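# Swap wash bottles between bench shelves and cart tray

## Task

Take the empty wash bottle from each of the two shelved benches and place both in the cart's top tray, ending inside its walls (lying down is acceptable). Take the two full wash bottles out of that tray and set them upright on the benches' work surfaces, one per bench. No wash bottle may ever touch the floor. The cart and the stool may be moved. At the end the grippers must be open and the robot moved away, and the robot must not topple or be left tilted.

## Robot and tools

ROBOT. An omnidirectional base carries a column roughly 1.75 m tall. A carriage rides 1.0 m along it (lift_m) and holds two identical six-joint arms, left and right, each ending in a two-finger gripper. Arm bases sit near 0.57 m + lift_m above the floor; carriage parts hang about 0.15 m lower. A hand can reach 0.78 m from its shoulder but only about 0.38 m beneath its arm base. A hand is roughly 0.16 m long, 0.1 m wide, 0.14 m with fingers open. Parked arm joints 1-6: 0, 0.05, 0.05, 1.45, 0, 0; parked, the robot is about 0.95 m wide and 0.7 m long. Cameras: carriage_camera (fixed, facing forward, tilted about 20 degrees down), left_wrist_camera and right_wrist_camera (looking beyond the fingertips). Wheel motors are weak, so pushing things stops drives easily. Loose objects may get nudged now and then by outside forces.

FRAMES. Base frame: origin on the floor beneath the base centre, x forward, y left, z up, metres. left_hand and right_hand in the results are the midpoint between each hand's pads, in this frame; quat_wxyz rotates base axes into hand axes (hand z along the fingers, y the opening direction; an upright hand with joints 1, 5, 6 at 0 gives 1, 0, 0, 0). The odometry frame is the base frame at scene start; base_odometry counts wheel turns, so slip looks like travel. Heading is positive leftward, -3.142 to 3.142.

execute_actions. Argument actions: a list holding one action or nothing (empty just reports state and images). An action may contain base, joints or both, started together. base holds exactly one relative offset from where the base last measured itself: translate_m (metres, forward +, -2 to 2), strafe_m (metres, left +, -2 to 2) or rotate_rad (radians, counter-clockwise +, -6.3 to 6.3). joints is a single dictionary naming any joints on either arm, each an absolute target: lift_m 0 to 1 m; for each arm (left_ or right_ prefix) joint1_rad -2.617 to 3.054 (vertical-axis swing, 0 ahead, + left); joint2_rad 0 to 3.141 (shoulder: 0 upper arm back and level, 1.57 vertical, 3.14 forward level); joint3_rad 0 to 3.141 (elbow, 0 folded, 3.14 straight); joint4_rad -1.57 to 1.57 (wrist pitch, + lifts fingertips); joint5_rad -1.57 to 1.57 (wrist yaw, + turns fingertips to the right); joint6_rad -2.094 to 2.094 (roll about the finger axis, + clockwise seen from the forearm); gripper_m 0 to 0.093 (pad gap in metres). Joints left out may keep pushing toward older targets without status showing it. Unknown keys or out-of-range numbers get the whole call refused. cameras: list of camera names or "all"; null or omitted gives all, [] gives none.

wait: seconds, 0 to 10; commands nothing and returns the same report. zoom_image: camera plus region [x0, y0, x1, y1] in pixels of that camera's latest full image, top-left origin, at most 504 by 504. finished_scene: scene = number of the current scene; irreversible, reports success. Replying without any tool call ends everything.

RESULTS. base_status and joint_status describe how each commanded motion ended: done (for the base, wheels turned the full amount, slip included; tiny moves may say done while falling short), off_target (stopped short, may still push; normal for a gripper holding something), contact_stop or time_out (target dropped, holding position), not_followed (a self-collision check withheld an arm's targets; the gripper part still runs; targets may be retried on later actions). If a stop is reported, the remaining calls of that reply do not run. on_its_own lists uncommanded behaviour; "held at" is a held target, not the actual position. motor_effort gives percent of maximum, bracket = peak, with per-motor bias and noise; lift effort grows with load and falling lift effort while lowering means the hand rests on something; a raised drive_wheels value at rest means the base still presses. Joint torques are noisy and offset. ARM HIT means an arm struck the robot. MOTOR HOT appears from 75 °C; at 90 °C that arm pauses, at 100 °C it goes limp and drops; OVER-TEMPERATURE FAULT lines and limit_stop_at_motor_heat mark this, so resend targets afterwards. Stretched arms heat quickly even unloaded.

CAUTIONS. Drive stops trigger only after contact and may be late or missing; the base can coast about 0.3 m after an arm touches something. After a blocked drive, back off about 0.2 m along the reverse path (or undo the turn), repeat if still pressing, then retry. Beware passing under a table edge the column will hit; reversing into such an edge can tip the robot. Arms have no contact stop and will spring to targets when freed. Arms close to each other get withheld: move the withheld arm away first, the other in a later action. Never let the arms strike or press on each other. Hand readings drift at long reach; 1 kg makes a level hand sag 10 to 17 cm. Tipping risk rises with a high carriage, extended arms, loads, pulling or abrupt stops; no reading shows lean, so check images. Grip force is about 45 to 60 N per pad. Avoid drops, slams, hard shoves and letting any bottle reach the floor.

Each tool is called after "Request:" as name(argument=value, ...) on one line, values as JSON.

## Session

Request:
execute_actions(actions=[])

Scene clock: 0.00 s.
Joint torques (N m, as the arm reports them, + toward a larger angle): no reading
base_odometry: x=+0.000 y=+0.000 heading=+0.000 (m, m, rad; odometry frame)
base_status: not commanded
joint_positions: lift_m=+0.297 left_joint1_rad=+0.007 left_joint2_rad=+0.045 left_joint3_rad=+0.021 left_joint4_rad=+1.485 left_joint5_rad=-0.045 left_joint6_rad=+0.020 left_gripper_m=+0.095 right_joint1_rad=+0.001 right_joint2_rad=+0.057 right_joint3_rad=+0.080 right_joint4_rad=+1.455 right_joint5_rad=+0.016 right_joint6_rad=+0.046 right_gripper_m=+0.095
joint_status: not commanded
motor_effort: lift_m=+22 drive_wheels=-1 (%)
left_hand: x=+0.2911 y=+0.3427 z=+1.3086 quat_wxyz=(+0.998, -0.022, +0.055, +0.014) (m; base frame)
right_hand: x=+0.2842 y=-0.3375 z=+1.3239 quat_wxyz=(+0.999, +0.009, +0.046, +0.023) (m; base frame)
pictures: carriage_camera, left_wrist_camera, right_wrist_camera
Images, in order (width x height): carriage_camera 504x504, left_wrist_camera 504x504, right_wrist_camera 504x504.

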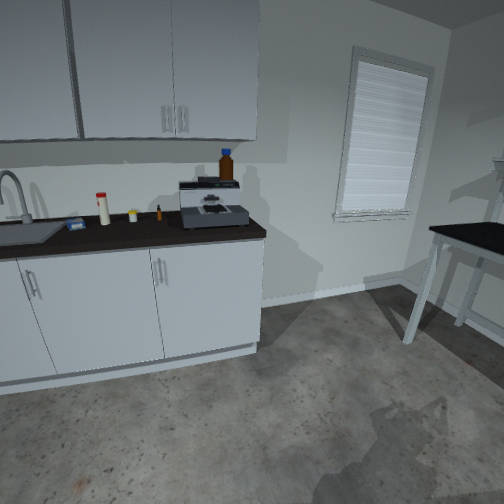

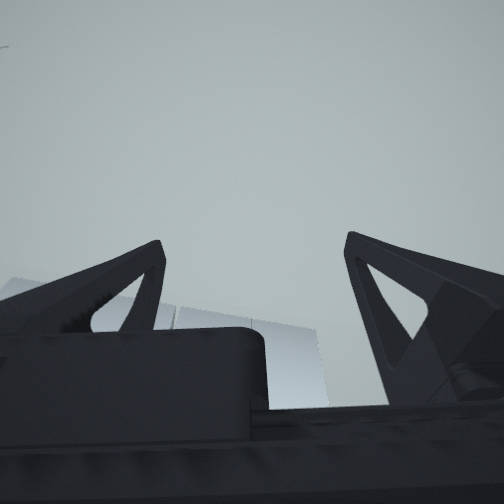

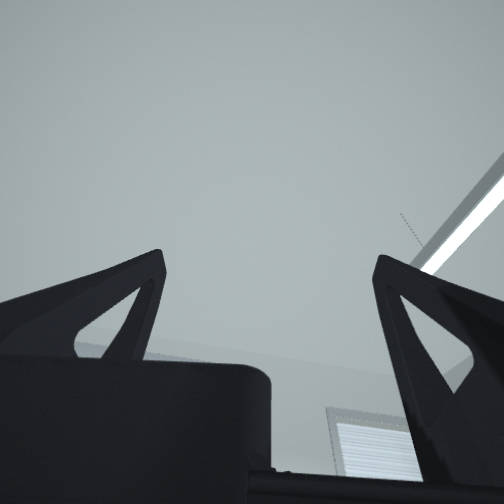

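Request:
execute_actions(actions=[{"base":{"rotate_rad":-1.2}}], cameras=["carriage_camera"])

Request:
execute_actions(actions=[{"base":{"rotate_rad":-1.3}}], cameras=["carriage_camera"])

Scene clock: 3.50 s.
Joint torques (N m, as the arm reports them, + toward a larger angle): left_arm=[ 0.56  4.4   7.18 -0.22 -0.09  0.03] | right_arm=[-0.22  4.23  5.09 -0.26 -0.04 -0.11]
base_odometry: x=+0.000 y=+0.000 heading=-1.199 (m, m, rad; odometry frame)
base_status: done
joint_positions: lift_m=+0.297 left_joint1_rad=+0.007 left_joint2_rad=+0.045 left_joint3_rad=+0.021 left_joint4_rad=+1.484 left_joint5_rad=-0.045 left_joint6_rad=+0.020 left_gripper_m=+0.095 right_joint1_rad=+0.001 right_joint2_rad=+0.057 right_joint3_rad=+0.080 right_joint4_rad=+1.455 right_joint5_rad=+0.016 right_joint6_rad=+0.046 right_gripper_m=+0.095
joint_status: not commanded
motor_effort: lift_m=+22(22) drive_wheels=+10(27) (%)
left_hand: x=+0.2914 y=+0.3427 z=+1.3085 quat_wxyz=(+0.998, -0.022, +0.056, +0.014) (m; base frame)
right_hand: x=+0.2842 y=-0.3375 z=+1.3239 quat_wxyz=(+0.999, +0.009, +0.046, +0.023) (m; base frame)
pictures: carriage_camera
Images, in order (width x height): carriage_camera 504x504.

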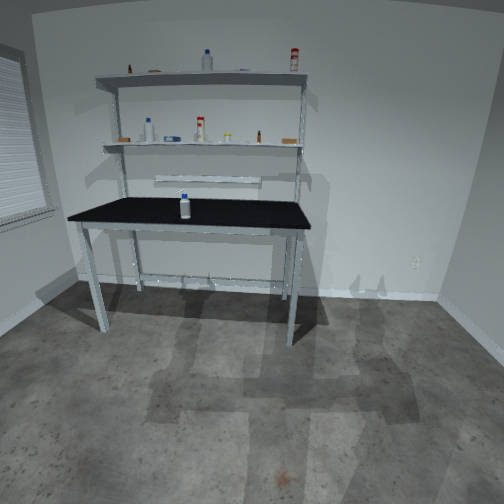

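Scene clock: 6.33 s.
Joint torques (N m, as the arm reports them, + toward a larger angle): left_arm=[ 0.57  4.4   7.21 -0.18 -0.1   0.02] | right_arm=[-0.22  4.22  5.16 -0.24 -0.04 -0.11]
base_odometry: x=+0.000 y=+0.000 heading=-2.498 (m, m, rad; odometry frame)
base_status: done
joint_positions: lift_m=+0.297 left_joint1_rad=+0.007 left_joint2_rad=+0.045 left_joint3_rad=+0.021 left_joint4_rad=+1.484 left_joint5_rad=-0.045 left_joint6_rad=+0.020 left_gripper_m=+0.095 right_joint1_rad=+0.001 right_joint2_rad=+0.057 right_joint3_rad=+0.080 right_joint4_rad=+1.455 right_joint5_rad=+0.016 right_joint6_rad=+0.046 right_gripper_m=+0.095
joint_status: not commanded
motor_effort: lift_m=+22(22) drive_wheels=+9(27) (%)
left_hand: x=+0.2915 y=+0.3427 z=+1.3085 quat_wxyz=(+0.998, -0.022, +0.056, +0.014) (m; base frame)
right_hand: x=+0.2842 y=-0.3375 z=+1.3239 quat_wxyz=(+0.999, +0.009, +0.046, +0.023) (m; base frame)
pictures: carriage_camera
Images, in order (width x height): carriage_camera 504x504.

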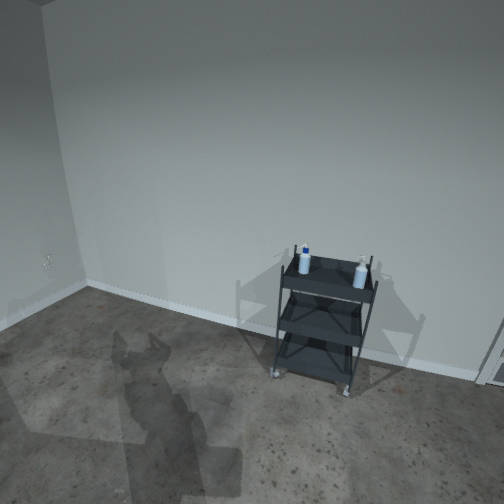

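Request:
zoom_image(camera="carriage_camera", region=[260, 230, 400, 400])

Request:
execute_actions(actions=[{"base":{"rotate_rad":-1.3}}], cameras=["carriage_camera"])

Region (260, 230, 400, 400) of carriage_camera's 504x504 image, scaled by 2.965, with more detail than that image has; it fills the left 415 columns of this view, and the rest is white.

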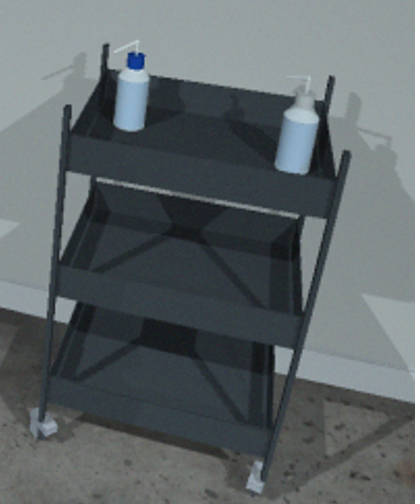

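Scene clock: 9.77 s.
Joint torques (N m, as the arm reports them, + toward a larger angle): left_arm=[ 0.55  4.4   7.13 -0.17 -0.11  0.03] | right_arm=[-0.23  4.22  5.15 -0.24 -0.04 -0.11]
base_odometry: x=+0.000 y=+0.000 heading=+2.487 (m, m, rad; odometry frame)
base_status: done
joint_positions: lift_m=+0.297 left_joint1_rad=+0.007 left_joint2_rad=+0.045 left_joint3_rad=+0.021 left_joint4_rad=+1.483 left_joint5_rad=-0.045 left_joint6_rad=+0.020 left_gripper_m=+0.095 right_joint1_rad=+0.001 right_joint2_rad=+0.057 right_joint3_rad=+0.080 right_joint4_rad=+1.455 right_joint5_rad=+0.016 right_joint6_rad=+0.046 right_gripper_m=+0.095
joint_status: not commanded
motor_effort: lift_m=+22(22) drive_wheels=+9(26) (%)
left_hand: x=+0.2916 y=+0.3427 z=+1.3085 quat_wxyz=(+0.998, -0.022, +0.056, +0.014) (m; base frame)
right_hand: x=+0.2842 y=-0.3375 z=+1.3239 quat_wxyz=(+0.999, +0.009, +0.046, +0.023) (m; base frame)
pictures: carriage_camera
Images, in order (width x height): carriage_camera 504x504.

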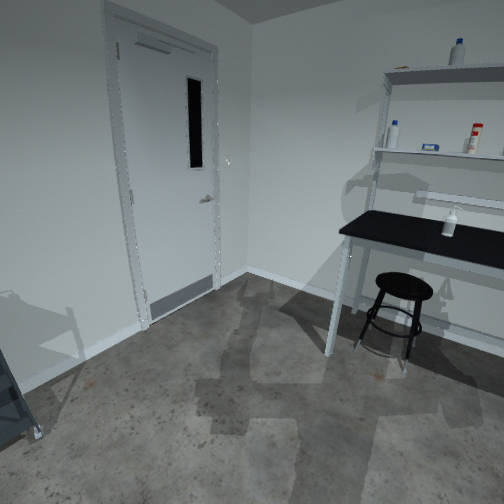

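Request:
execute_actions(actions=[{"base":{"rotate_rad":0.91},"joints":{"left_joint1_rad":0,"left_joint2_rad":1.0,"left_joint3_rad":0.7,"left_joint4_rad":0.3,"left_joint5_rad":0,"left_joint6_rad":0,"right_joint1_rad":0,"right_joint2_rad":1.3,"right_joint3_rad":0.7,"right_joint4_rad":0.6,"right_joint5_rad":0,"right_joint6_rad":0}}])

Scene clock: 23.37 s.
Joint torques (N m, as the arm reports them, + toward a larger angle): left_arm=[-0.04 -2.2  12.1   2.42 -0.1  -0.06] | right_arm=[-0.32 -5.84  7.49  2.35 -0.06 -0.2 ]
base_odometry: x=+0.000 y=+0.000 heading=-2.888 (m, m, rad; odometry frame)
base_status: done
joint_positions: lift_m=+0.297 left_joint1_rad=+0.006 left_joint2_rad=+0.996 left_joint3_rad=+0.674 left_joint4_rad=+0.303 left_joint5_rad=-0.003 left_joint6_rad=+0.006 left_gripper_m=+0.095 right_joint1_rad=+0.001 right_joint2_rad=+1.297 right_joint3_rad=+0.694 right_joint4_rad=+0.602 right_joint5_rad=+0.006 right_joint6_rad=+0.009 right_gripper_m=+0.095
joint_status: all done
motor_effort: lift_m=+22(22) drive_wheels=+12(26) (%)
left_hand: x=+0.6353 y=+0.3376 z=+1.1948 quat_wxyz=(+0.700, -0.001, +0.714, +0.005) (m; base frame)
right_hand: x=+0.6918 y=-0.3353 z=+1.1626 quat_wxyz=(+0.707, +0.005, +0.708, +0.001) (m; base frame)
pictures: carriage_camera, left_wrist_camera, right_wrist_camera
Images, in order (width x height): carriage_camera 504x504, left_wrist_camera 504x504, right_wrist_camera 504x504.

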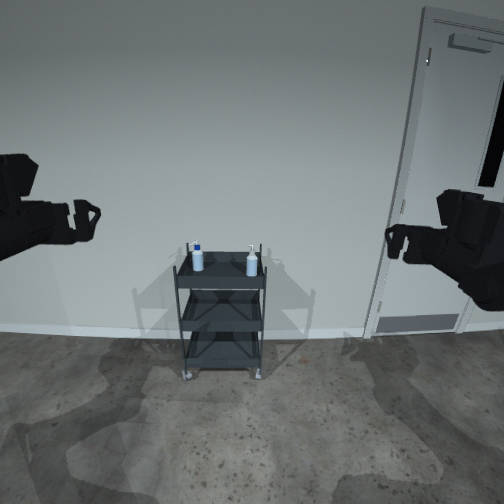

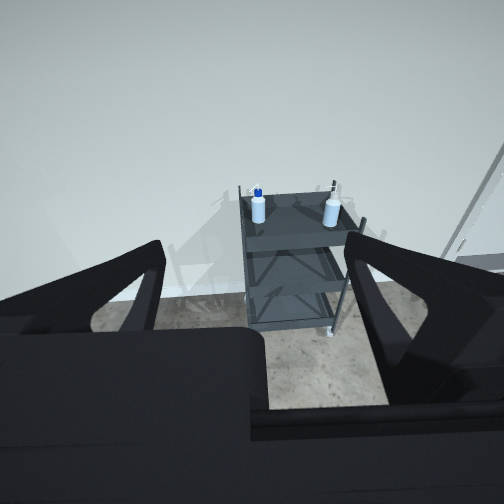

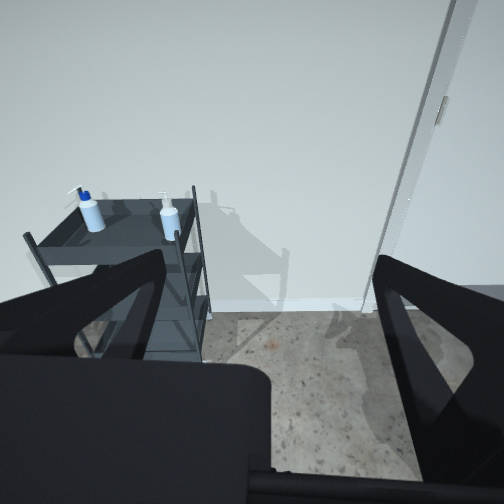

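Request:
execute_actions(actions=[{"base":{"translate_m":0.55},"joints":{"lift_m":0.2,"left_joint2_rad":1.3,"left_joint3_rad":0.52,"left_joint4_rad":0.45,"right_joint2_rad":1.3,"right_joint3_rad":0.5,"right_joint4_rad":0.45}}])

Scene clock: 32.57 s.
Joint torques (N m, as the arm reports them, + toward a larger angle): left_arm=[ 0.01 -4.9   8.82  2.44 -0.09 -0.05] | right_arm=[-0.35 -5.11  6.87  2.43 -0.07 -0.2 ]
base_odometry: x=-0.532 y=-0.139 heading=-2.887 (m, m, rad; odometry frame)
base_status: done
joint_positions: lift_m=+0.200 left_joint1_rad=+0.006 left_joint2_rad=+1.304 left_joint3_rad=+0.521 left_joint4_rad=+0.449 left_joint5_rad=-0.003 left_joint6_rad=+0.006 left_gripper_m=+0.095 right_joint1_rad=+0.001 right_joint2_rad=+1.296 right_joint3_rad=+0.495 right_joint4_rad=+0.446 right_joint5_rad=+0.006 right_joint6_rad=+0.009 right_gripper_m=+0.095
joint_status: all done
motor_effort: lift_m=+23(24) drive_wheels=-5(31) (%)
left_hand: x=+0.6603 y=+0.3377 z=+0.9454 quat_wxyz=(+0.580, -0.001, +0.815, +0.005) (m; base frame)
right_hand: x=+0.6540 y=-0.3353 z=+0.9358 quat_wxyz=(+0.571, +0.005, +0.821, +0.000) (m; base frame)
pictures: carriage_camera, left_wrist_camera, right_wrist_camera
Images, in order (width x height): carriage_camera 504x504, left_wrist_camera 504x504, right_wrist_camera 504x504.

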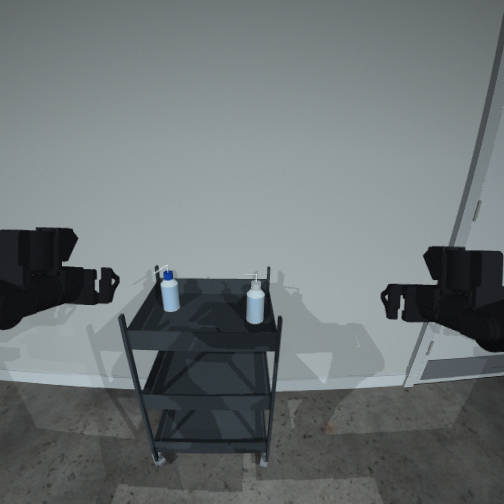

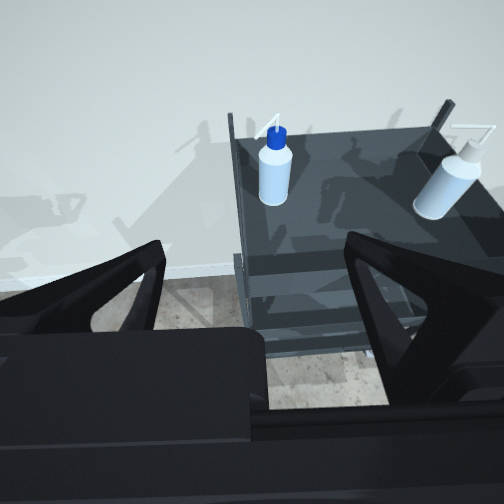

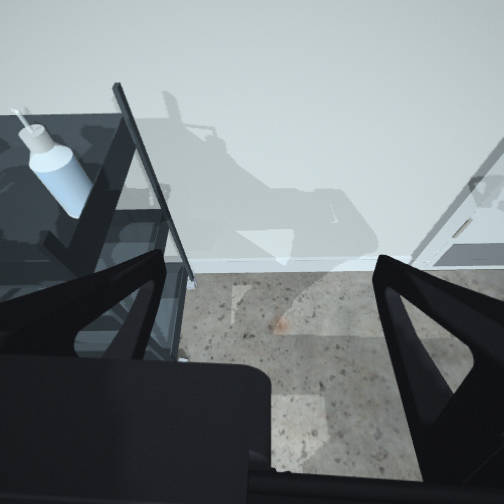

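Request:
execute_actions(actions=[{"base":{"strafe_m":-0.035},"joints":{"lift_m":0.075}}])

Scene clock: 37.50 s.
Joint torques (N m, as the arm reports them, + toward a larger angle): left_arm=[ 0.13 -4.83  8.8   2.42 -0.11 -0.05] | right_arm=[-0.34 -5.17  6.93  2.38 -0.06 -0.2 ]
base_odometry: x=-0.541 y=-0.105 heading=-2.887 (m, m, rad; odometry frame)
base_status: done
joint_positions: lift_m=+0.075 left_joint1_rad=+0.006 left_joint2_rad=+1.304 left_joint3_rad=+0.521 left_joint4_rad=+0.452 left_joint5_rad=-0.003 left_joint6_rad=+0.006 left_gripper_m=+0.095 right_joint1_rad=+0.001 right_joint2_rad=+1.296 right_joint3_rad=+0.495 right_joint4_rad=+0.453 right_joint5_rad=+0.005 right_joint6_rad=+0.009 right_gripper_m=+0.095
joint_status: all done
motor_effort: lift_m=+22(23) drive_wheels=-1(22) (%)
left_hand: x=+0.6605 y=+0.3375 z=+0.8211 quat_wxyz=(+0.581, -0.001, +0.814, +0.005) (m; base frame)
right_hand: x=+0.6546 y=-0.3351 z=+0.8124 quat_wxyz=(+0.574, +0.005, +0.819, +0.001) (m; base frame)
pictures: carriage_camera, left_wrist_camera, right_wrist_camera
Images, in order (width x height): carriage_camera 504x504, left_wrist_camera 504x504, right_wrist_camera 504x504.

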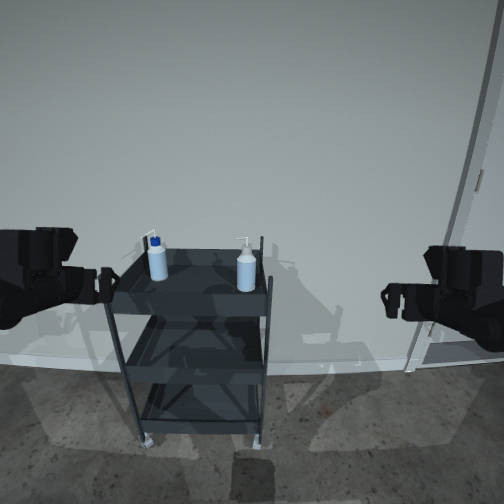

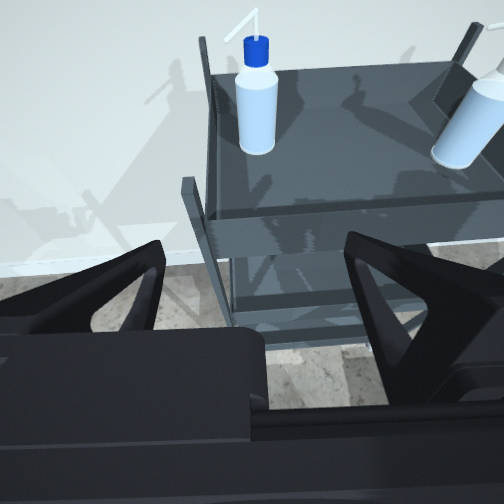

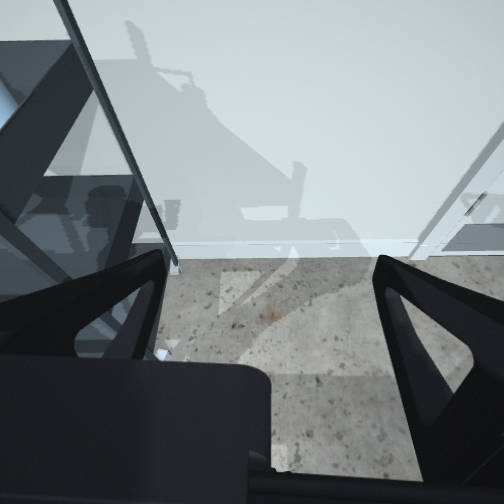

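Request:
execute_actions(actions=[{"base":{"translate_m":0.2},"joints":{"lift_m":0.105}}], cameras=["carriage_camera","left_wrist_camera"])

Scene clock: 41.57 s.
Joint torques (N m, as the arm reports them, + toward a larger angle): left_arm=[ 0.06 -4.85  8.76  2.35 -0.1  -0.05] | right_arm=[-0.34 -5.13  6.9   2.3  -0.06 -0.2 ]
base_odometry: x=-0.735 y=-0.155 heading=-2.887 (m, m, rad; odometry frame)
base_status: done
joint_positions: lift_m=+0.105 left_joint1_rad=+0.006 left_joint2_rad=+1.304 left_joint3_rad=+0.521 left_joint4_rad=+0.462 left_joint5_rad=-0.003 left_joint6_rad=+0.006 left_gripper_m=+0.095 right_joint1_rad=+0.001 right_joint2_rad=+1.296 right_joint3_rad=+0.495 right_joint4_rad=+0.460 right_joint5_rad=+0.005 right_joint6_rad=+0.009 right_gripper_m=+0.095
joint_status: all done
motor_effort: lift_m=+23(27) drive_wheels=-3(23) (%)
left_hand: x=+0.6613 y=+0.3375 z=+0.8533 quat_wxyz=(+0.585, -0.001, +0.811, +0.005) (m; base frame)
right_hand: x=+0.6552 y=-0.3351 z=+0.8441 quat_wxyz=(+0.577, +0.005, +0.817, +0.001) (m; base frame)
pictures: carriage_camera, left_wrist_camera
Images, in order (width x height): carriage_camera 504x504, left_wrist_camera 504x504.

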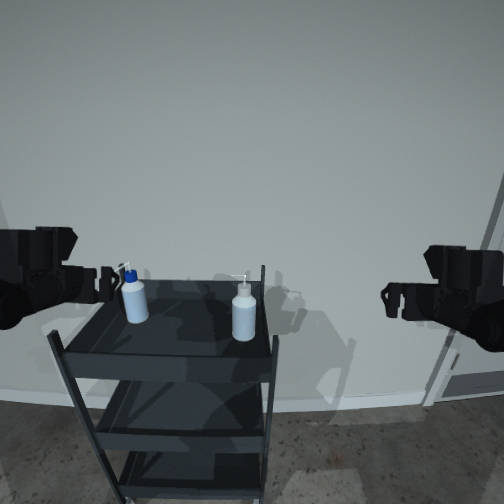

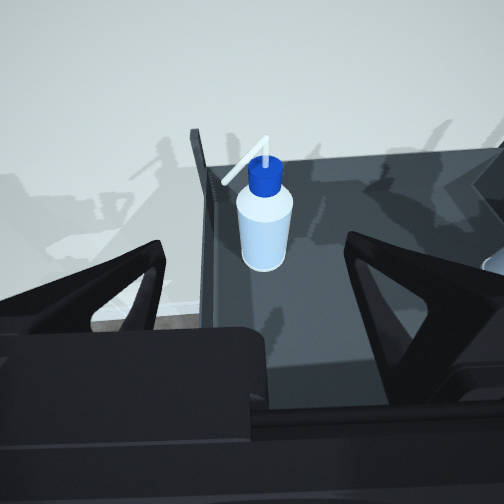

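Request:
execute_actions(actions=[{"base":{"strafe_m":-0.012},"joints":{"lift_m":0.045}}], cameras=["carriage_camera","left_wrist_camera"])

Scene clock: 43.13 s.
Joint torques (N m, as the arm reports them, + toward a larger angle): left_arm=[ 0.11 -4.7   8.83  2.41 -0.09 -0.05] | right_arm=[-0.38 -5.18  6.94  2.35 -0.06 -0.2 ]
base_odometry: x=-0.738 y=-0.144 heading=-2.887 (m, m, rad; odometry frame)
base_status: done
joint_positions: lift_m=+0.045 left_joint1_rad=+0.004 left_joint2_rad=+1.304 left_joint3_rad=+0.521 left_joint4_rad=+0.454 left_joint5_rad=-0.003 left_joint6_rad=+0.006 left_gripper_m=+0.095 right_joint1_rad=+0.001 right_joint2_rad=+1.296 right_joint3_rad=+0.495 right_joint4_rad=+0.454 right_joint5_rad=+0.005 right_joint6_rad=+0.009 right_gripper_m=+0.095
joint_status: all done
motor_effort: lift_m=+23(22) drive_wheels=-3(14) (%)
left_hand: x=+0.6607 y=+0.3369 z=+0.7915 quat_wxyz=(+0.582, +0.000, +0.813, +0.004) (m; base frame)
right_hand: x=+0.6547 y=-0.3351 z=+0.7827 quat_wxyz=(+0.575, +0.005, +0.818, +0.001) (m; base frame)
pictures: carriage_camera, left_wrist_camera
Images, in order (width x height): carriage_camera 504x504, left_wrist_camera 504x504.

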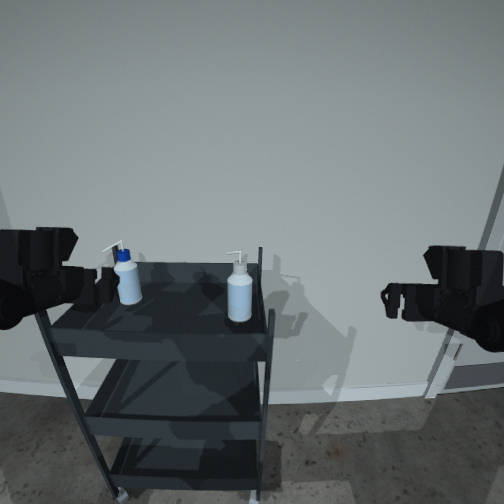

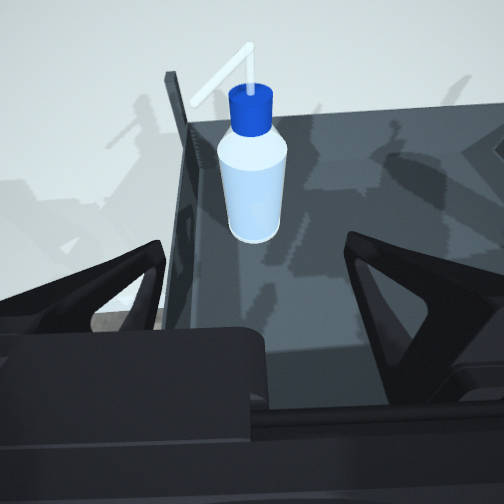

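Request:
execute_actions(actions=[{"base":{"translate_m":0.08},"joints":{"lift_m":0.03}}], cameras=["carriage_camera","left_wrist_camera"])

Scene clock: 45.47 s.
Joint torques (N m, as the arm reports them, + toward a larger angle): left_arm=[ 0.15 -4.84  8.76  2.43 -0.1  -0.05] | right_arm=[-0.33 -5.1   6.92  2.37 -0.06 -0.2 ]
base_odometry: x=-0.816 y=-0.164 heading=-2.887 (m, m, rad; odometry frame)
base_status: done
joint_positions: lift_m=+0.030 left_joint1_rad=+0.004 left_joint2_rad=+1.304 left_joint3_rad=+0.521 left_joint4_rad=+0.454 left_joint5_rad=-0.003 left_joint6_rad=+0.006 left_gripper_m=+0.095 right_joint1_rad=+0.001 right_joint2_rad=+1.296 right_joint3_rad=+0.495 right_joint4_rad=+0.453 right_joint5_rad=+0.005 right_joint6_rad=+0.009 right_gripper_m=+0.095
joint_status: all done
motor_effort: lift_m=+22(23) drive_wheels=-3(26) (%)
left_hand: x=+0.6607 y=+0.3369 z=+0.7764 quat_wxyz=(+0.582, +0.000, +0.813, +0.004) (m; base frame)
right_hand: x=+0.6546 y=-0.3351 z=+0.7674 quat_wxyz=(+0.574, +0.005, +0.819, +0.001) (m; base frame)
pictures: carriage_camera, left_wrist_camera
Images, in order (width x height): carriage_camera 504x504, left_wrist_camera 504x504.

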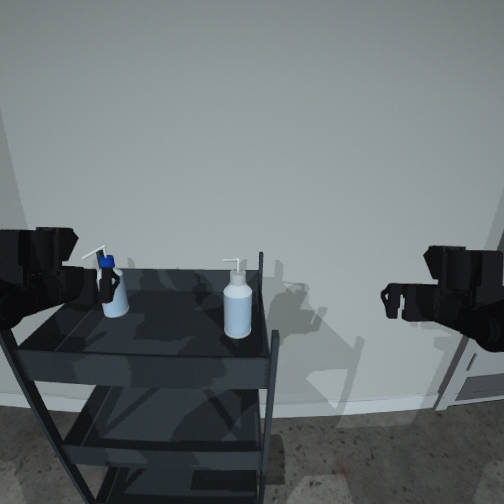

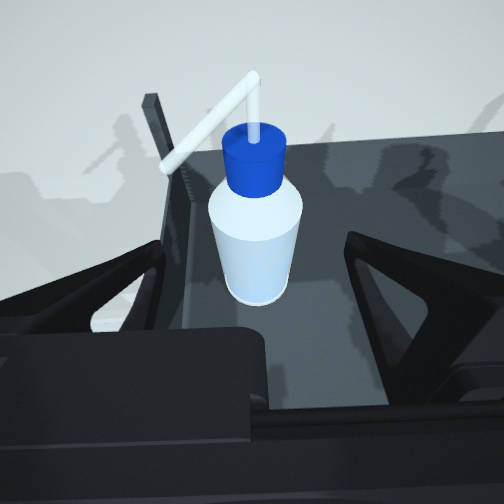

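Request:
zoom_image(camera="carriage_camera", region=[0, 200, 180, 380])

Region (0, 200, 180, 380) of carriage_camera's 504x504 image, scaled by 2.800, with more detail than that image has.

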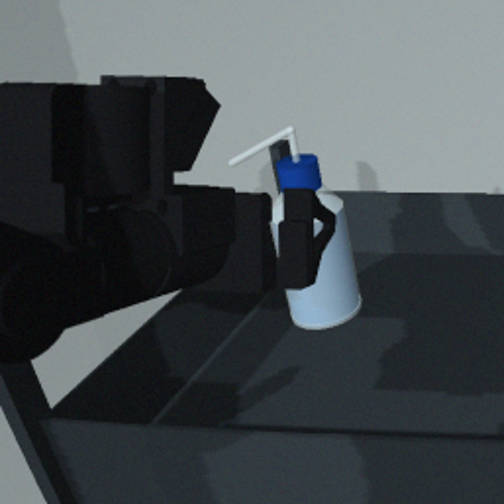

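Request:
execute_actions(actions=[{"joints":{"lift_m":0.02,"left_joint3_rad":0.36,"left_joint4_rad":0.61,"left_gripper_m":0.085}}], cameras=["carriage_camera","left_wrist_camera"])

Scene clock: 49.73 s.
Joint torques (N m, as the arm reports them, + toward a larger angle): left_arm=[ 0.19 -4.14  5.91  2.42 -0.09 -0.1 ] | right_arm=[-0.31 -5.14  6.97  2.37 -0.04 -0.2 ]
base_odometry: x=-0.816 y=-0.164 heading=-2.887 (m, m, rad; odometry frame)
base_status: not commanded
joint_positions: lift_m=+0.020 left_joint1_rad=+0.004 left_joint2_rad=+1.304 left_joint3_rad=+0.389 left_joint4_rad=+0.612 left_joint5_rad=-0.003 left_joint6_rad=+0.009 left_gripper_m=+0.085 right_joint1_rad=+0.001 right_joint2_rad=+1.296 right_joint3_rad=+0.495 right_joint4_rad=+0.454 right_joint5_rad=+0.005 right_joint6_rad=+0.009 right_gripper_m=+0.095
joint_status: all done
motor_effort: lift_m=+23(24) drive_wheels=+4(5) (%)
left_hand: x=+0.6436 y=+0.3368 z=+0.7451 quat_wxyz=(+0.592, +0.001, +0.806, +0.005) (m; base frame)
right_hand: x=+0.6546 y=-0.3351 z=+0.7575 quat_wxyz=(+0.574, +0.005, +0.819, +0.001) (m; base frame)
pictures: carriage_camera, left_wrist_camera
Images, in order (width x height): carriage_camera 504x504, left_wrist_camera 504x504.

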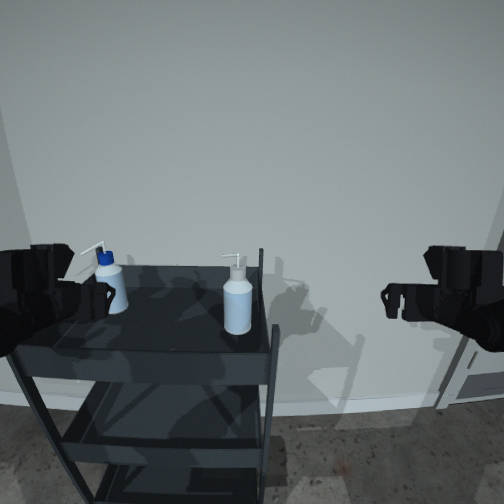

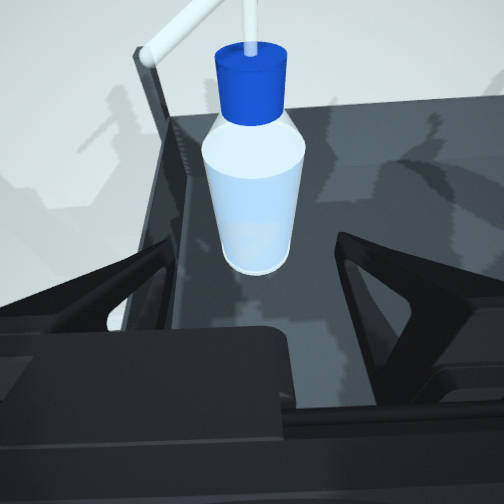

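Request:
execute_actions(actions=[{"base":{"translate_m":0.075},"joints":{"lift_m":0.012}}], cameras=["carriage_camera","left_wrist_camera"])

Scene clock: 52.13 s.
Joint torques (N m, as the arm reports them, + toward a larger angle): left_arm=[ 0.2  -4.05  5.88  2.17 -0.09 -0.13] | right_arm=[-0.36 -5.12  6.9   2.36 -0.06 -0.2 ]
base_odometry: x=-0.889 y=-0.182 heading=-2.888 (m, m, rad; odometry frame)
base_status: done
joint_positions: lift_m=+0.012 left_joint1_rad=+0.004 left_joint2_rad=+1.300 left_joint3_rad=+0.389 left_joint4_rad=+0.638 left_joint5_rad=-0.002 left_joint6_rad=+0.011 left_gripper_m=+0.085 right_joint1_rad=+0.001 right_joint2_rad=+1.296 right_joint3_rad=+0.495 right_joint4_rad=+0.454 right_joint5_rad=+0.005 right_joint6_rad=+0.009 right_gripper_m=+0.095
joint_status: all done
motor_effort: lift_m=+22(22) drive_wheels=-4(29) (%)
left_hand: x=+0.6453 y=+0.3367 z=+0.7449 quat_wxyz=(+0.605, +0.002, +0.797, +0.005) (m; base frame)
right_hand: x=+0.6547 y=-0.3351 z=+0.7497 quat_wxyz=(+0.574, +0.005, +0.819, +0.001) (m; base frame)
pictures: carriage_camera, left_wrist_camera
Images, in order (width x height): carriage_camera 504x504, left_wrist_camera 504x504.

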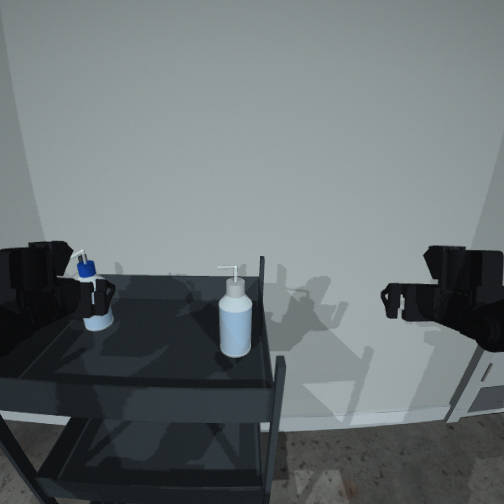

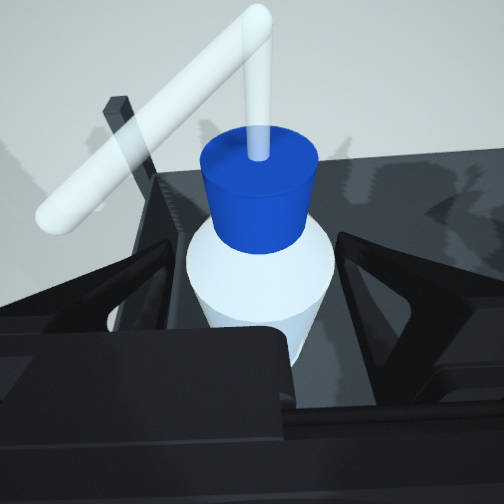

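Request:
execute_actions(actions=[{"joints":{"left_gripper_m":0.04}}], cameras=["carriage_camera","left_wrist_camera"])

Scene clock: 53.60 s.
Joint torques (N m, as the arm reports them, + toward a larger angle): left_arm=[ 0.23 -4.05  5.81  2.24 -0.13 -0.1 ] | right_arm=[-0.35 -5.12  6.91  2.36 -0.06 -0.2 ]
base_odometry: x=-0.889 y=-0.182 heading=-2.888 (m, m, rad; odometry frame)
base_status: not commanded
joint_positions: lift_m=+0.012 left_joint1_rad=+0.003 left_joint2_rad=+1.300 left_joint3_rad=+0.389 left_joint4_rad=+0.632 left_joint5_rad=+0.001 left_joint6_rad=+0.010 left_gripper_m=+0.055 right_joint1_rad=+0.001 right_joint2_rad=+1.296 right_joint3_rad=+0.495 right_joint4_rad=+0.454 right_joint5_rad=+0.005 right_joint6_rad=+0.009 right_gripper_m=+0.095
joint_status: left_gripper_m off_target (ended at +0.055, target +0.040)
motor_effort: lift_m=+22(22) drive_wheels=-3(5) (%)
left_hand: x=+0.6449 y=+0.3359 z=+0.7435 quat_wxyz=(+0.602, +0.003, +0.798, +0.004) (m; base frame)
right_hand: x=+0.6547 y=-0.3351 z=+0.7497 quat_wxyz=(+0.574, +0.005, +0.819, +0.001) (m; base frame)
pictures: carriage_camera, left_wrist_camera
Images, in order (width x height): carriage_camera 504x504, left_wrist_camera 504x504.

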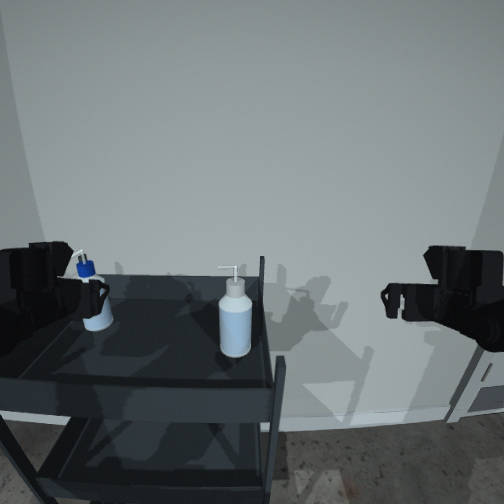

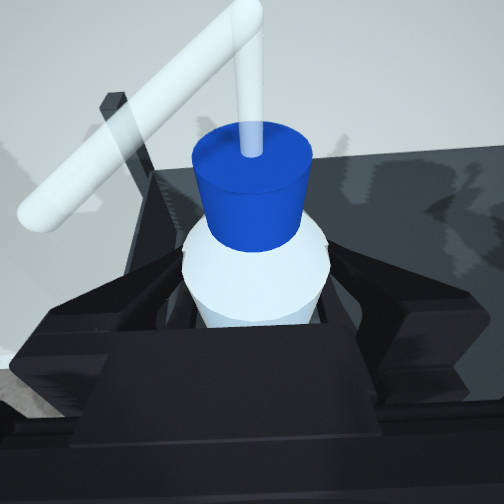

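Request:
execute_actions(actions=[{"joints":{"lift_m":0.14}}], cameras=["carriage_camera","left_wrist_camera"])

Scene clock: 56.57 s.
Joint torques (N m, as the arm reports them, + toward a larger angle): left_arm=[ 0.25 -3.88  7.84  2.96 -0.12 -0.1 ] | right_arm=[-0.31 -5.13  6.9   2.29 -0.05 -0.2 ]
base_odometry: x=-0.889 y=-0.182 heading=-2.888 (m, m, rad; odometry frame)
base_status: not commanded
joint_positions: lift_m=+0.140 left_joint1_rad=+0.003 left_joint2_rad=+1.300 left_joint3_rad=+0.365 left_joint4_rad=+0.562 left_joint5_rad=+0.001 left_joint6_rad=+0.010 left_gripper_m=+0.055 right_joint1_rad=+0.001 right_joint2_rad=+1.296 right_joint3_rad=+0.495 right_joint4_rad=+0.461 right_joint5_rad=+0.005 right_joint6_rad=+0.009 right_gripper_m=+0.095
joint_status: all done
motor_effort: lift_m=+22(29) drive_wheels=-3(4) (%)
left_hand: x=+0.6337 y=+0.3359 z=+0.8448 quat_wxyz=(+0.564, +0.003, +0.826, +0.004) (m; base frame)
right_hand: x=+0.6553 y=-0.3351 z=+0.8793 quat_wxyz=(+0.577, +0.005, +0.816, +0.001) (m; base frame)
pictures: carriage_camera, left_wrist_camera
Images, in order (width x height): carriage_camera 504x504, left_wrist_camera 504x504.

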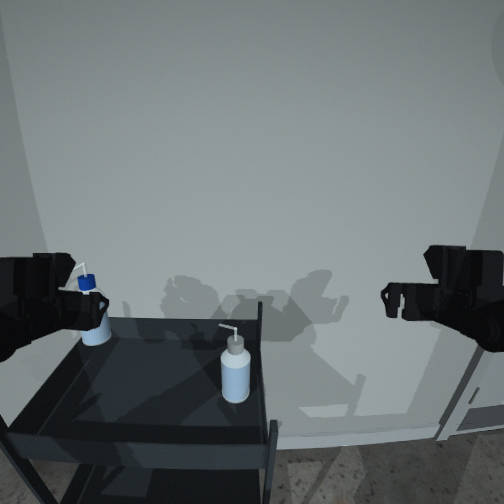

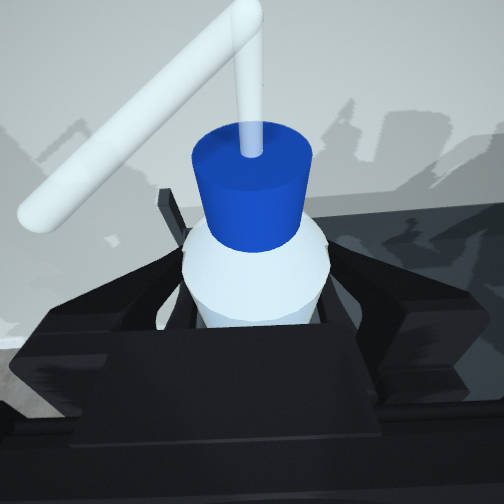

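Request:
execute_actions(actions=[{"joints":{"lift_m":0.17,"left_joint3_rad":0.6,"left_joint4_rad":0.48}}], cameras=[])

Request:
execute_actions(actions=[{"base":{"translate_m":-0.23}}], cameras=[])

Request:
execute_actions(actions=[{"base":{"strafe_m":0.37},"joints":{"lift_m":0.13,"right_gripper_m":0.085}}])

Scene clock: 58.70 s.
Joint torques (N m, as the arm reports them, + toward a larger angle): left_arm=[ 0.32 -4.63 11.04  2.97 -0.14 -0.1 ] | right_arm=[-0.32 -5.14  6.83  2.28 -0.06 -0.2 ]
base_odometry: x=-0.888 y=-0.182 heading=-2.888 (m, m, rad; odometry frame)
base_status: not commanded
joint_positions: lift_m=+0.170 left_joint1_rad=+0.003 left_joint2_rad=+1.300 left_joint3_rad=+0.579 left_joint4_rad=+0.432 left_joint5_rad=+0.001 left_joint6_rad=+0.010 left_gripper_m=+0.055 right_joint1_rad=+0.001 right_joint2_rad=+1.296 right_joint3_rad=+0.496 right_joint4_rad=+0.463 right_joint5_rad=+0.005 right_joint6_rad=+0.009 right_gripper_m=+0.095
joint_status: left_joint4_rad off_target (ended at +0.432, target +0.480); the others done
motor_effort: lift_m=+23(28) drive_wheels=-2(3) (%)
left_hand: x=+0.6701 y=+0.3360 z=+0.9388 quat_wxyz=(+0.598, +0.003, +0.802, +0.004) (m; base frame)
right_hand: x=+0.6557 y=-0.3351 z=+0.9102 quat_wxyz=(+0.579, +0.005, +0.816, +0.001) (m; base frame)
pictures: none
No camera images: the call's "cameras" was empty. Leave "cameras" out to get every camera's image.

Scene clock: 60.90 s.
Joint torques (N m, as the arm reports them, + toward a larger angle): left_arm=[ 0.26 -4.7  11.02  3.05 -0.13 -0.1 ] | right_arm=[-0.35 -5.13  6.77  2.27 -0.06 -0.2 ]
base_odometry: x=-0.666 y=-0.124 heading=-2.888 (m, m, rad; odometry frame)
base_status: done
joint_positions: lift_m=+0.170 left_joint1_rad=+0.003 left_joint2_rad=+1.300 left_joint3_rad=+0.579 left_joint4_rad=+0.425 left_joint5_rad=+0.001 left_joint6_rad=+0.010 left_gripper_m=+0.055 right_joint1_rad=+0.001 right_joint2_rad=+1.296 right_joint3_rad=+0.496 right_joint4_rad=+0.462 right_joint5_rad=+0.005 right_joint6_rad=+0.009 right_gripper_m=+0.095
joint_status: not commanded
motor_effort: lift_m=+23(23) drive_wheels=-2(25) (%)
left_hand: x=+0.6697 y=+0.3360 z=+0.9373 quat_wxyz=(+0.595, +0.003, +0.804, +0.004) (m; base frame)
right_hand: x=+0.6557 y=-0.3351 z=+0.9102 quat_wxyz=(+0.578, +0.005, +0.816, +0.001) (m; base frame)
pictures: none
No camera images: the call's "cameras" was empty. Leave "cameras" out to get every camera's image.

Scene clock: 63.70 s.
Joint torques (N m, as the arm reports them, + toward a larger angle): left_arm=[ 0.29 -4.82 11.1   3.11 -0.15 -0.1 ] | right_arm=[-0.37 -5.13  6.78  2.36 -0.06 -0.21]
base_odometry: x=-0.573 y=-0.482 heading=-2.888 (m, m, rad; odometry frame)
base_status: done
joint_positions: lift_m=+0.130 left_joint1_rad=+0.002 left_joint2_rad=+1.302 left_joint3_rad=+0.579 left_joint4_rad=+0.415 left_joint5_rad=+0.001 left_joint6_rad=+0.010 left_gripper_m=+0.055 right_joint1_rad=+0.001 right_joint2_rad=+1.296 right_joint3_rad=+0.496 right_joint4_rad=+0.455 right_joint5_rad=+0.005 right_joint6_rad=+0.009 right_gripper_m=+0.085
joint_status: all done
motor_effort: lift_m=+23(23) drive_wheels=-4(22) (%)
left_hand: x=+0.6691 y=+0.3356 z=+0.8942 quat_wxyz=(+0.591, +0.003, +0.807, +0.003) (m; base frame)
right_hand: x=+0.6551 y=-0.3351 z=+0.8685 quat_wxyz=(+0.575, +0.005, +0.818, +0.001) (m; base frame)
pictures: carriage_camera, left_wrist_camera, right_wrist_camera
Images, in order (width x height): carriage_camera 504x504, left_wrist_camera 504x504, right_wrist_camera 504x504.

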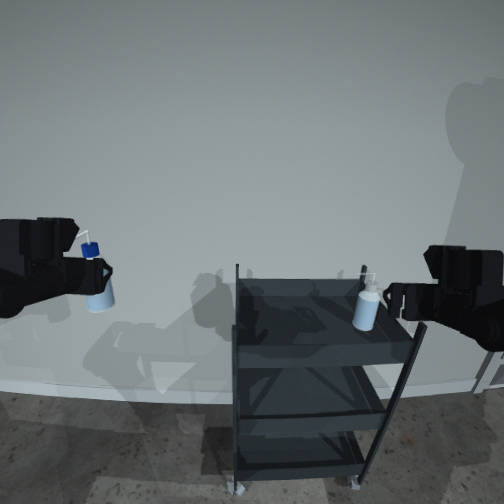

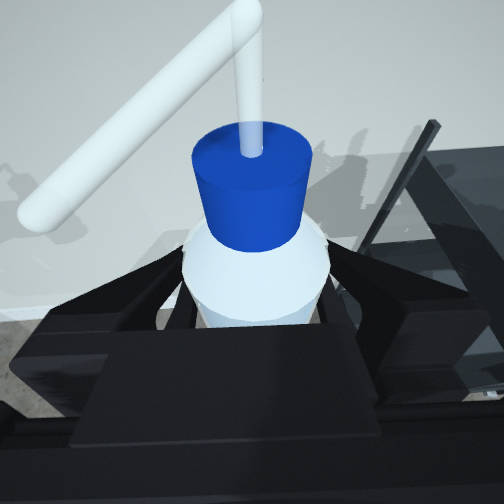

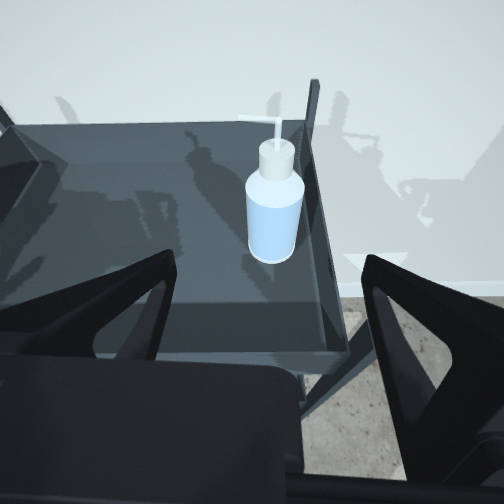

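Request:
execute_actions(actions=[{"base":{"translate_m":0.08},"joints":{"lift_m":0.17,"right_joint4_rad":0.25}}], cameras=["carriage_camera","right_wrist_camera"])

Scene clock: 66.97 s.
Joint torques (N m, as the arm reports them, + toward a larger angle): left_arm=[ 0.36 -4.8  10.93  3.03 -0.13 -0.1 ] | right_arm=[-0.35 -5.03  6.73  2.08 -0.06 -0.2 ]
base_odometry: x=-0.650 y=-0.503 heading=-2.887 (m, m, rad; odometry frame)
base_status: done
joint_positions: lift_m=+0.170 left_joint1_rad=+0.002 left_joint2_rad=+1.302 left_joint3_rad=+0.579 left_joint4_rad=+0.427 left_joint5_rad=+0.001 left_joint6_rad=+0.010 left_gripper_m=+0.055 right_joint1_rad=+0.001 right_joint2_rad=+1.296 right_joint3_rad=+0.496 right_joint4_rad=+0.270 right_joint5_rad=+0.005 right_joint6_rad=+0.009 right_gripper_m=+0.085
joint_status: all done
motor_effort: lift_m=+22(29) drive_wheels=-4(22) (%)
left_hand: x=+0.6699 y=+0.3356 z=+0.9369 quat_wxyz=(+0.595, +0.003, +0.804, +0.003) (m; base frame)
right_hand: x=+0.6358 y=-0.3352 z=+0.8673 quat_wxyz=(+0.497, +0.004, +0.868, +0.000) (m; base frame)
pictures: carriage_camera, right_wrist_camera
Images, in order (width x height): carriage_camera 504x504, right_wrist_camera 504x504.

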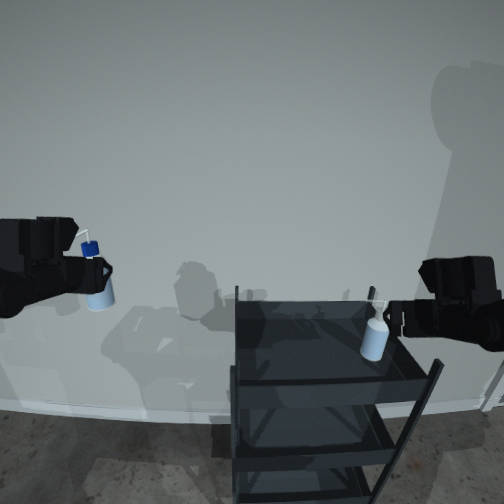

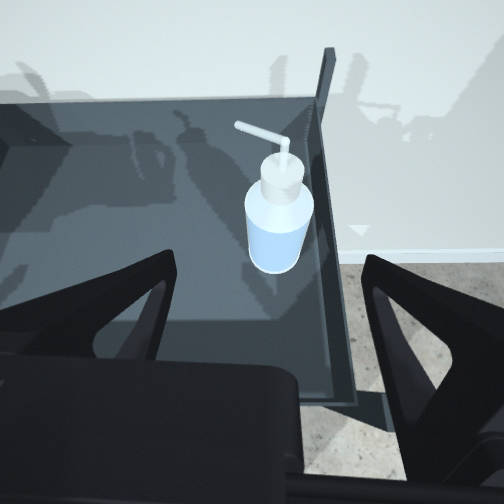

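Request:
execute_actions(actions=[{"base":{"strafe_m":-0.006},"joints":{"lift_m":0.11}}], cameras=["carriage_camera","right_wrist_camera"])

Scene clock: 68.40 s.
Joint torques (N m, as the arm reports them, + toward a larger angle): left_arm=[ 0.38 -4.67 11.02  3.11 -0.07 -0.1 ] | right_arm=[-0.33 -5.02  6.77  2.18 -0.05 -0.2 ]
base_odometry: x=-0.652 y=-0.497 heading=-2.886 (m, m, rad; odometry frame)
base_status: done
joint_positions: lift_m=+0.110 left_joint1_rad=+0.002 left_joint2_rad=+1.302 left_joint3_rad=+0.579 left_joint4_rad=+0.413 left_joint5_rad=+0.000 left_joint6_rad=+0.010 left_gripper_m=+0.055 right_joint1_rad=+0.001 right_joint2_rad=+1.296 right_joint3_rad=+0.496 right_joint4_rad=+0.258 right_joint5_rad=+0.005 right_joint6_rad=+0.009 right_gripper_m=+0.085
joint_status: all done
motor_effort: lift_m=+23(24) drive_wheels=+5(8) (%)
left_hand: x=+0.6689 y=+0.3355 z=+0.8736 quat_wxyz=(+0.589, +0.003, +0.808, +0.003) (m; base frame)
right_hand: x=+0.6343 y=-0.3351 z=+0.8048 quat_wxyz=(+0.492, +0.004, +0.870, +0.000) (m; base frame)
pictures: carriage_camera, right_wrist_camera
Images, in order (width x height): carriage_camera 504x504, right_wrist_camera 504x504.

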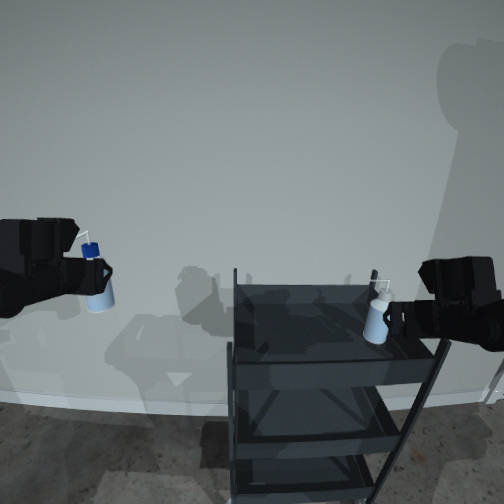

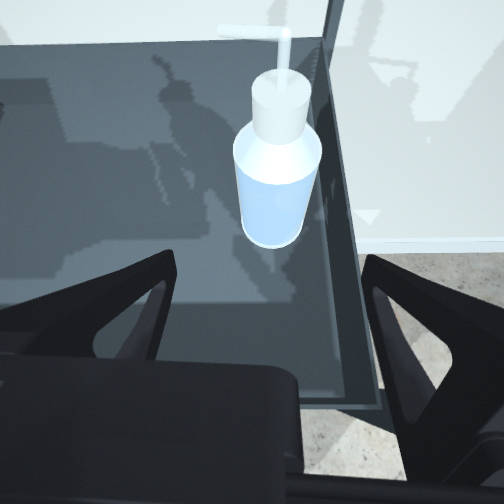

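Request:
execute_actions(actions=[{"base":{"translate_m":0.05},"joints":{"lift_m":0.095}}], cameras=["carriage_camera","right_wrist_camera"])

Scene clock: 70.87 s.
Joint torques (N m, as the arm reports them, + toward a larger angle): left_arm=[ 0.35 -4.75 11.12  3.1  -0.13 -0.1 ] | right_arm=[-0.4  -5.1   6.7   2.26 -0.04 -0.2 ]
base_odometry: x=-0.700 y=-0.510 heading=-2.887 (m, m, rad; odometry frame)
base_status: done
joint_positions: lift_m=+0.095 left_joint1_rad=+0.002 left_joint2_rad=+1.302 left_joint3_rad=+0.579 left_joint4_rad=+0.417 left_joint5_rad=+0.000 left_joint6_rad=+0.010 left_gripper_m=+0.055 right_joint1_rad=+0.001 right_joint2_rad=+1.296 right_joint3_rad=+0.496 right_joint4_rad=+0.254 right_joint5_rad=+0.005 right_joint6_rad=+0.009 right_gripper_m=+0.085
joint_status: all done
motor_effort: lift_m=+23(22) drive_wheels=-4(28) (%)
left_hand: x=+0.6692 y=+0.3355 z=+0.8596 quat_wxyz=(+0.591, +0.003, +0.807, +0.004) (m; base frame)
right_hand: x=+0.6339 y=-0.3351 z=+0.7890 quat_wxyz=(+0.491, +0.004, +0.871, +0.000) (m; base frame)
pictures: carriage_camera, right_wrist_camera
Images, in order (width x height): carriage_camera 504x504, right_wrist_camera 504x504.

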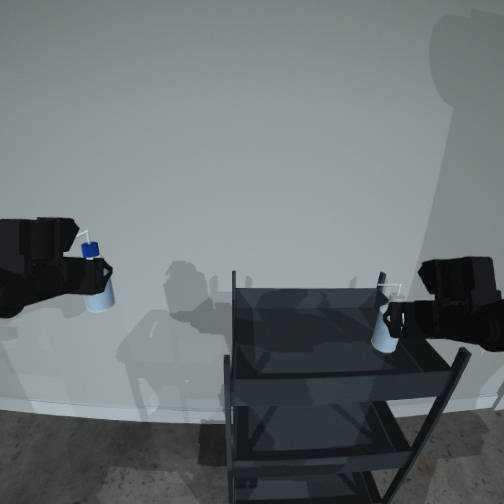

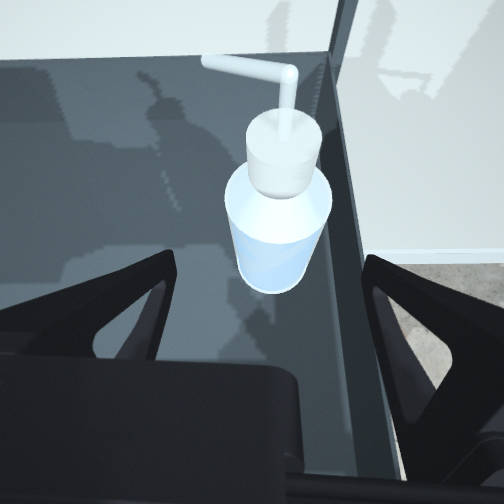

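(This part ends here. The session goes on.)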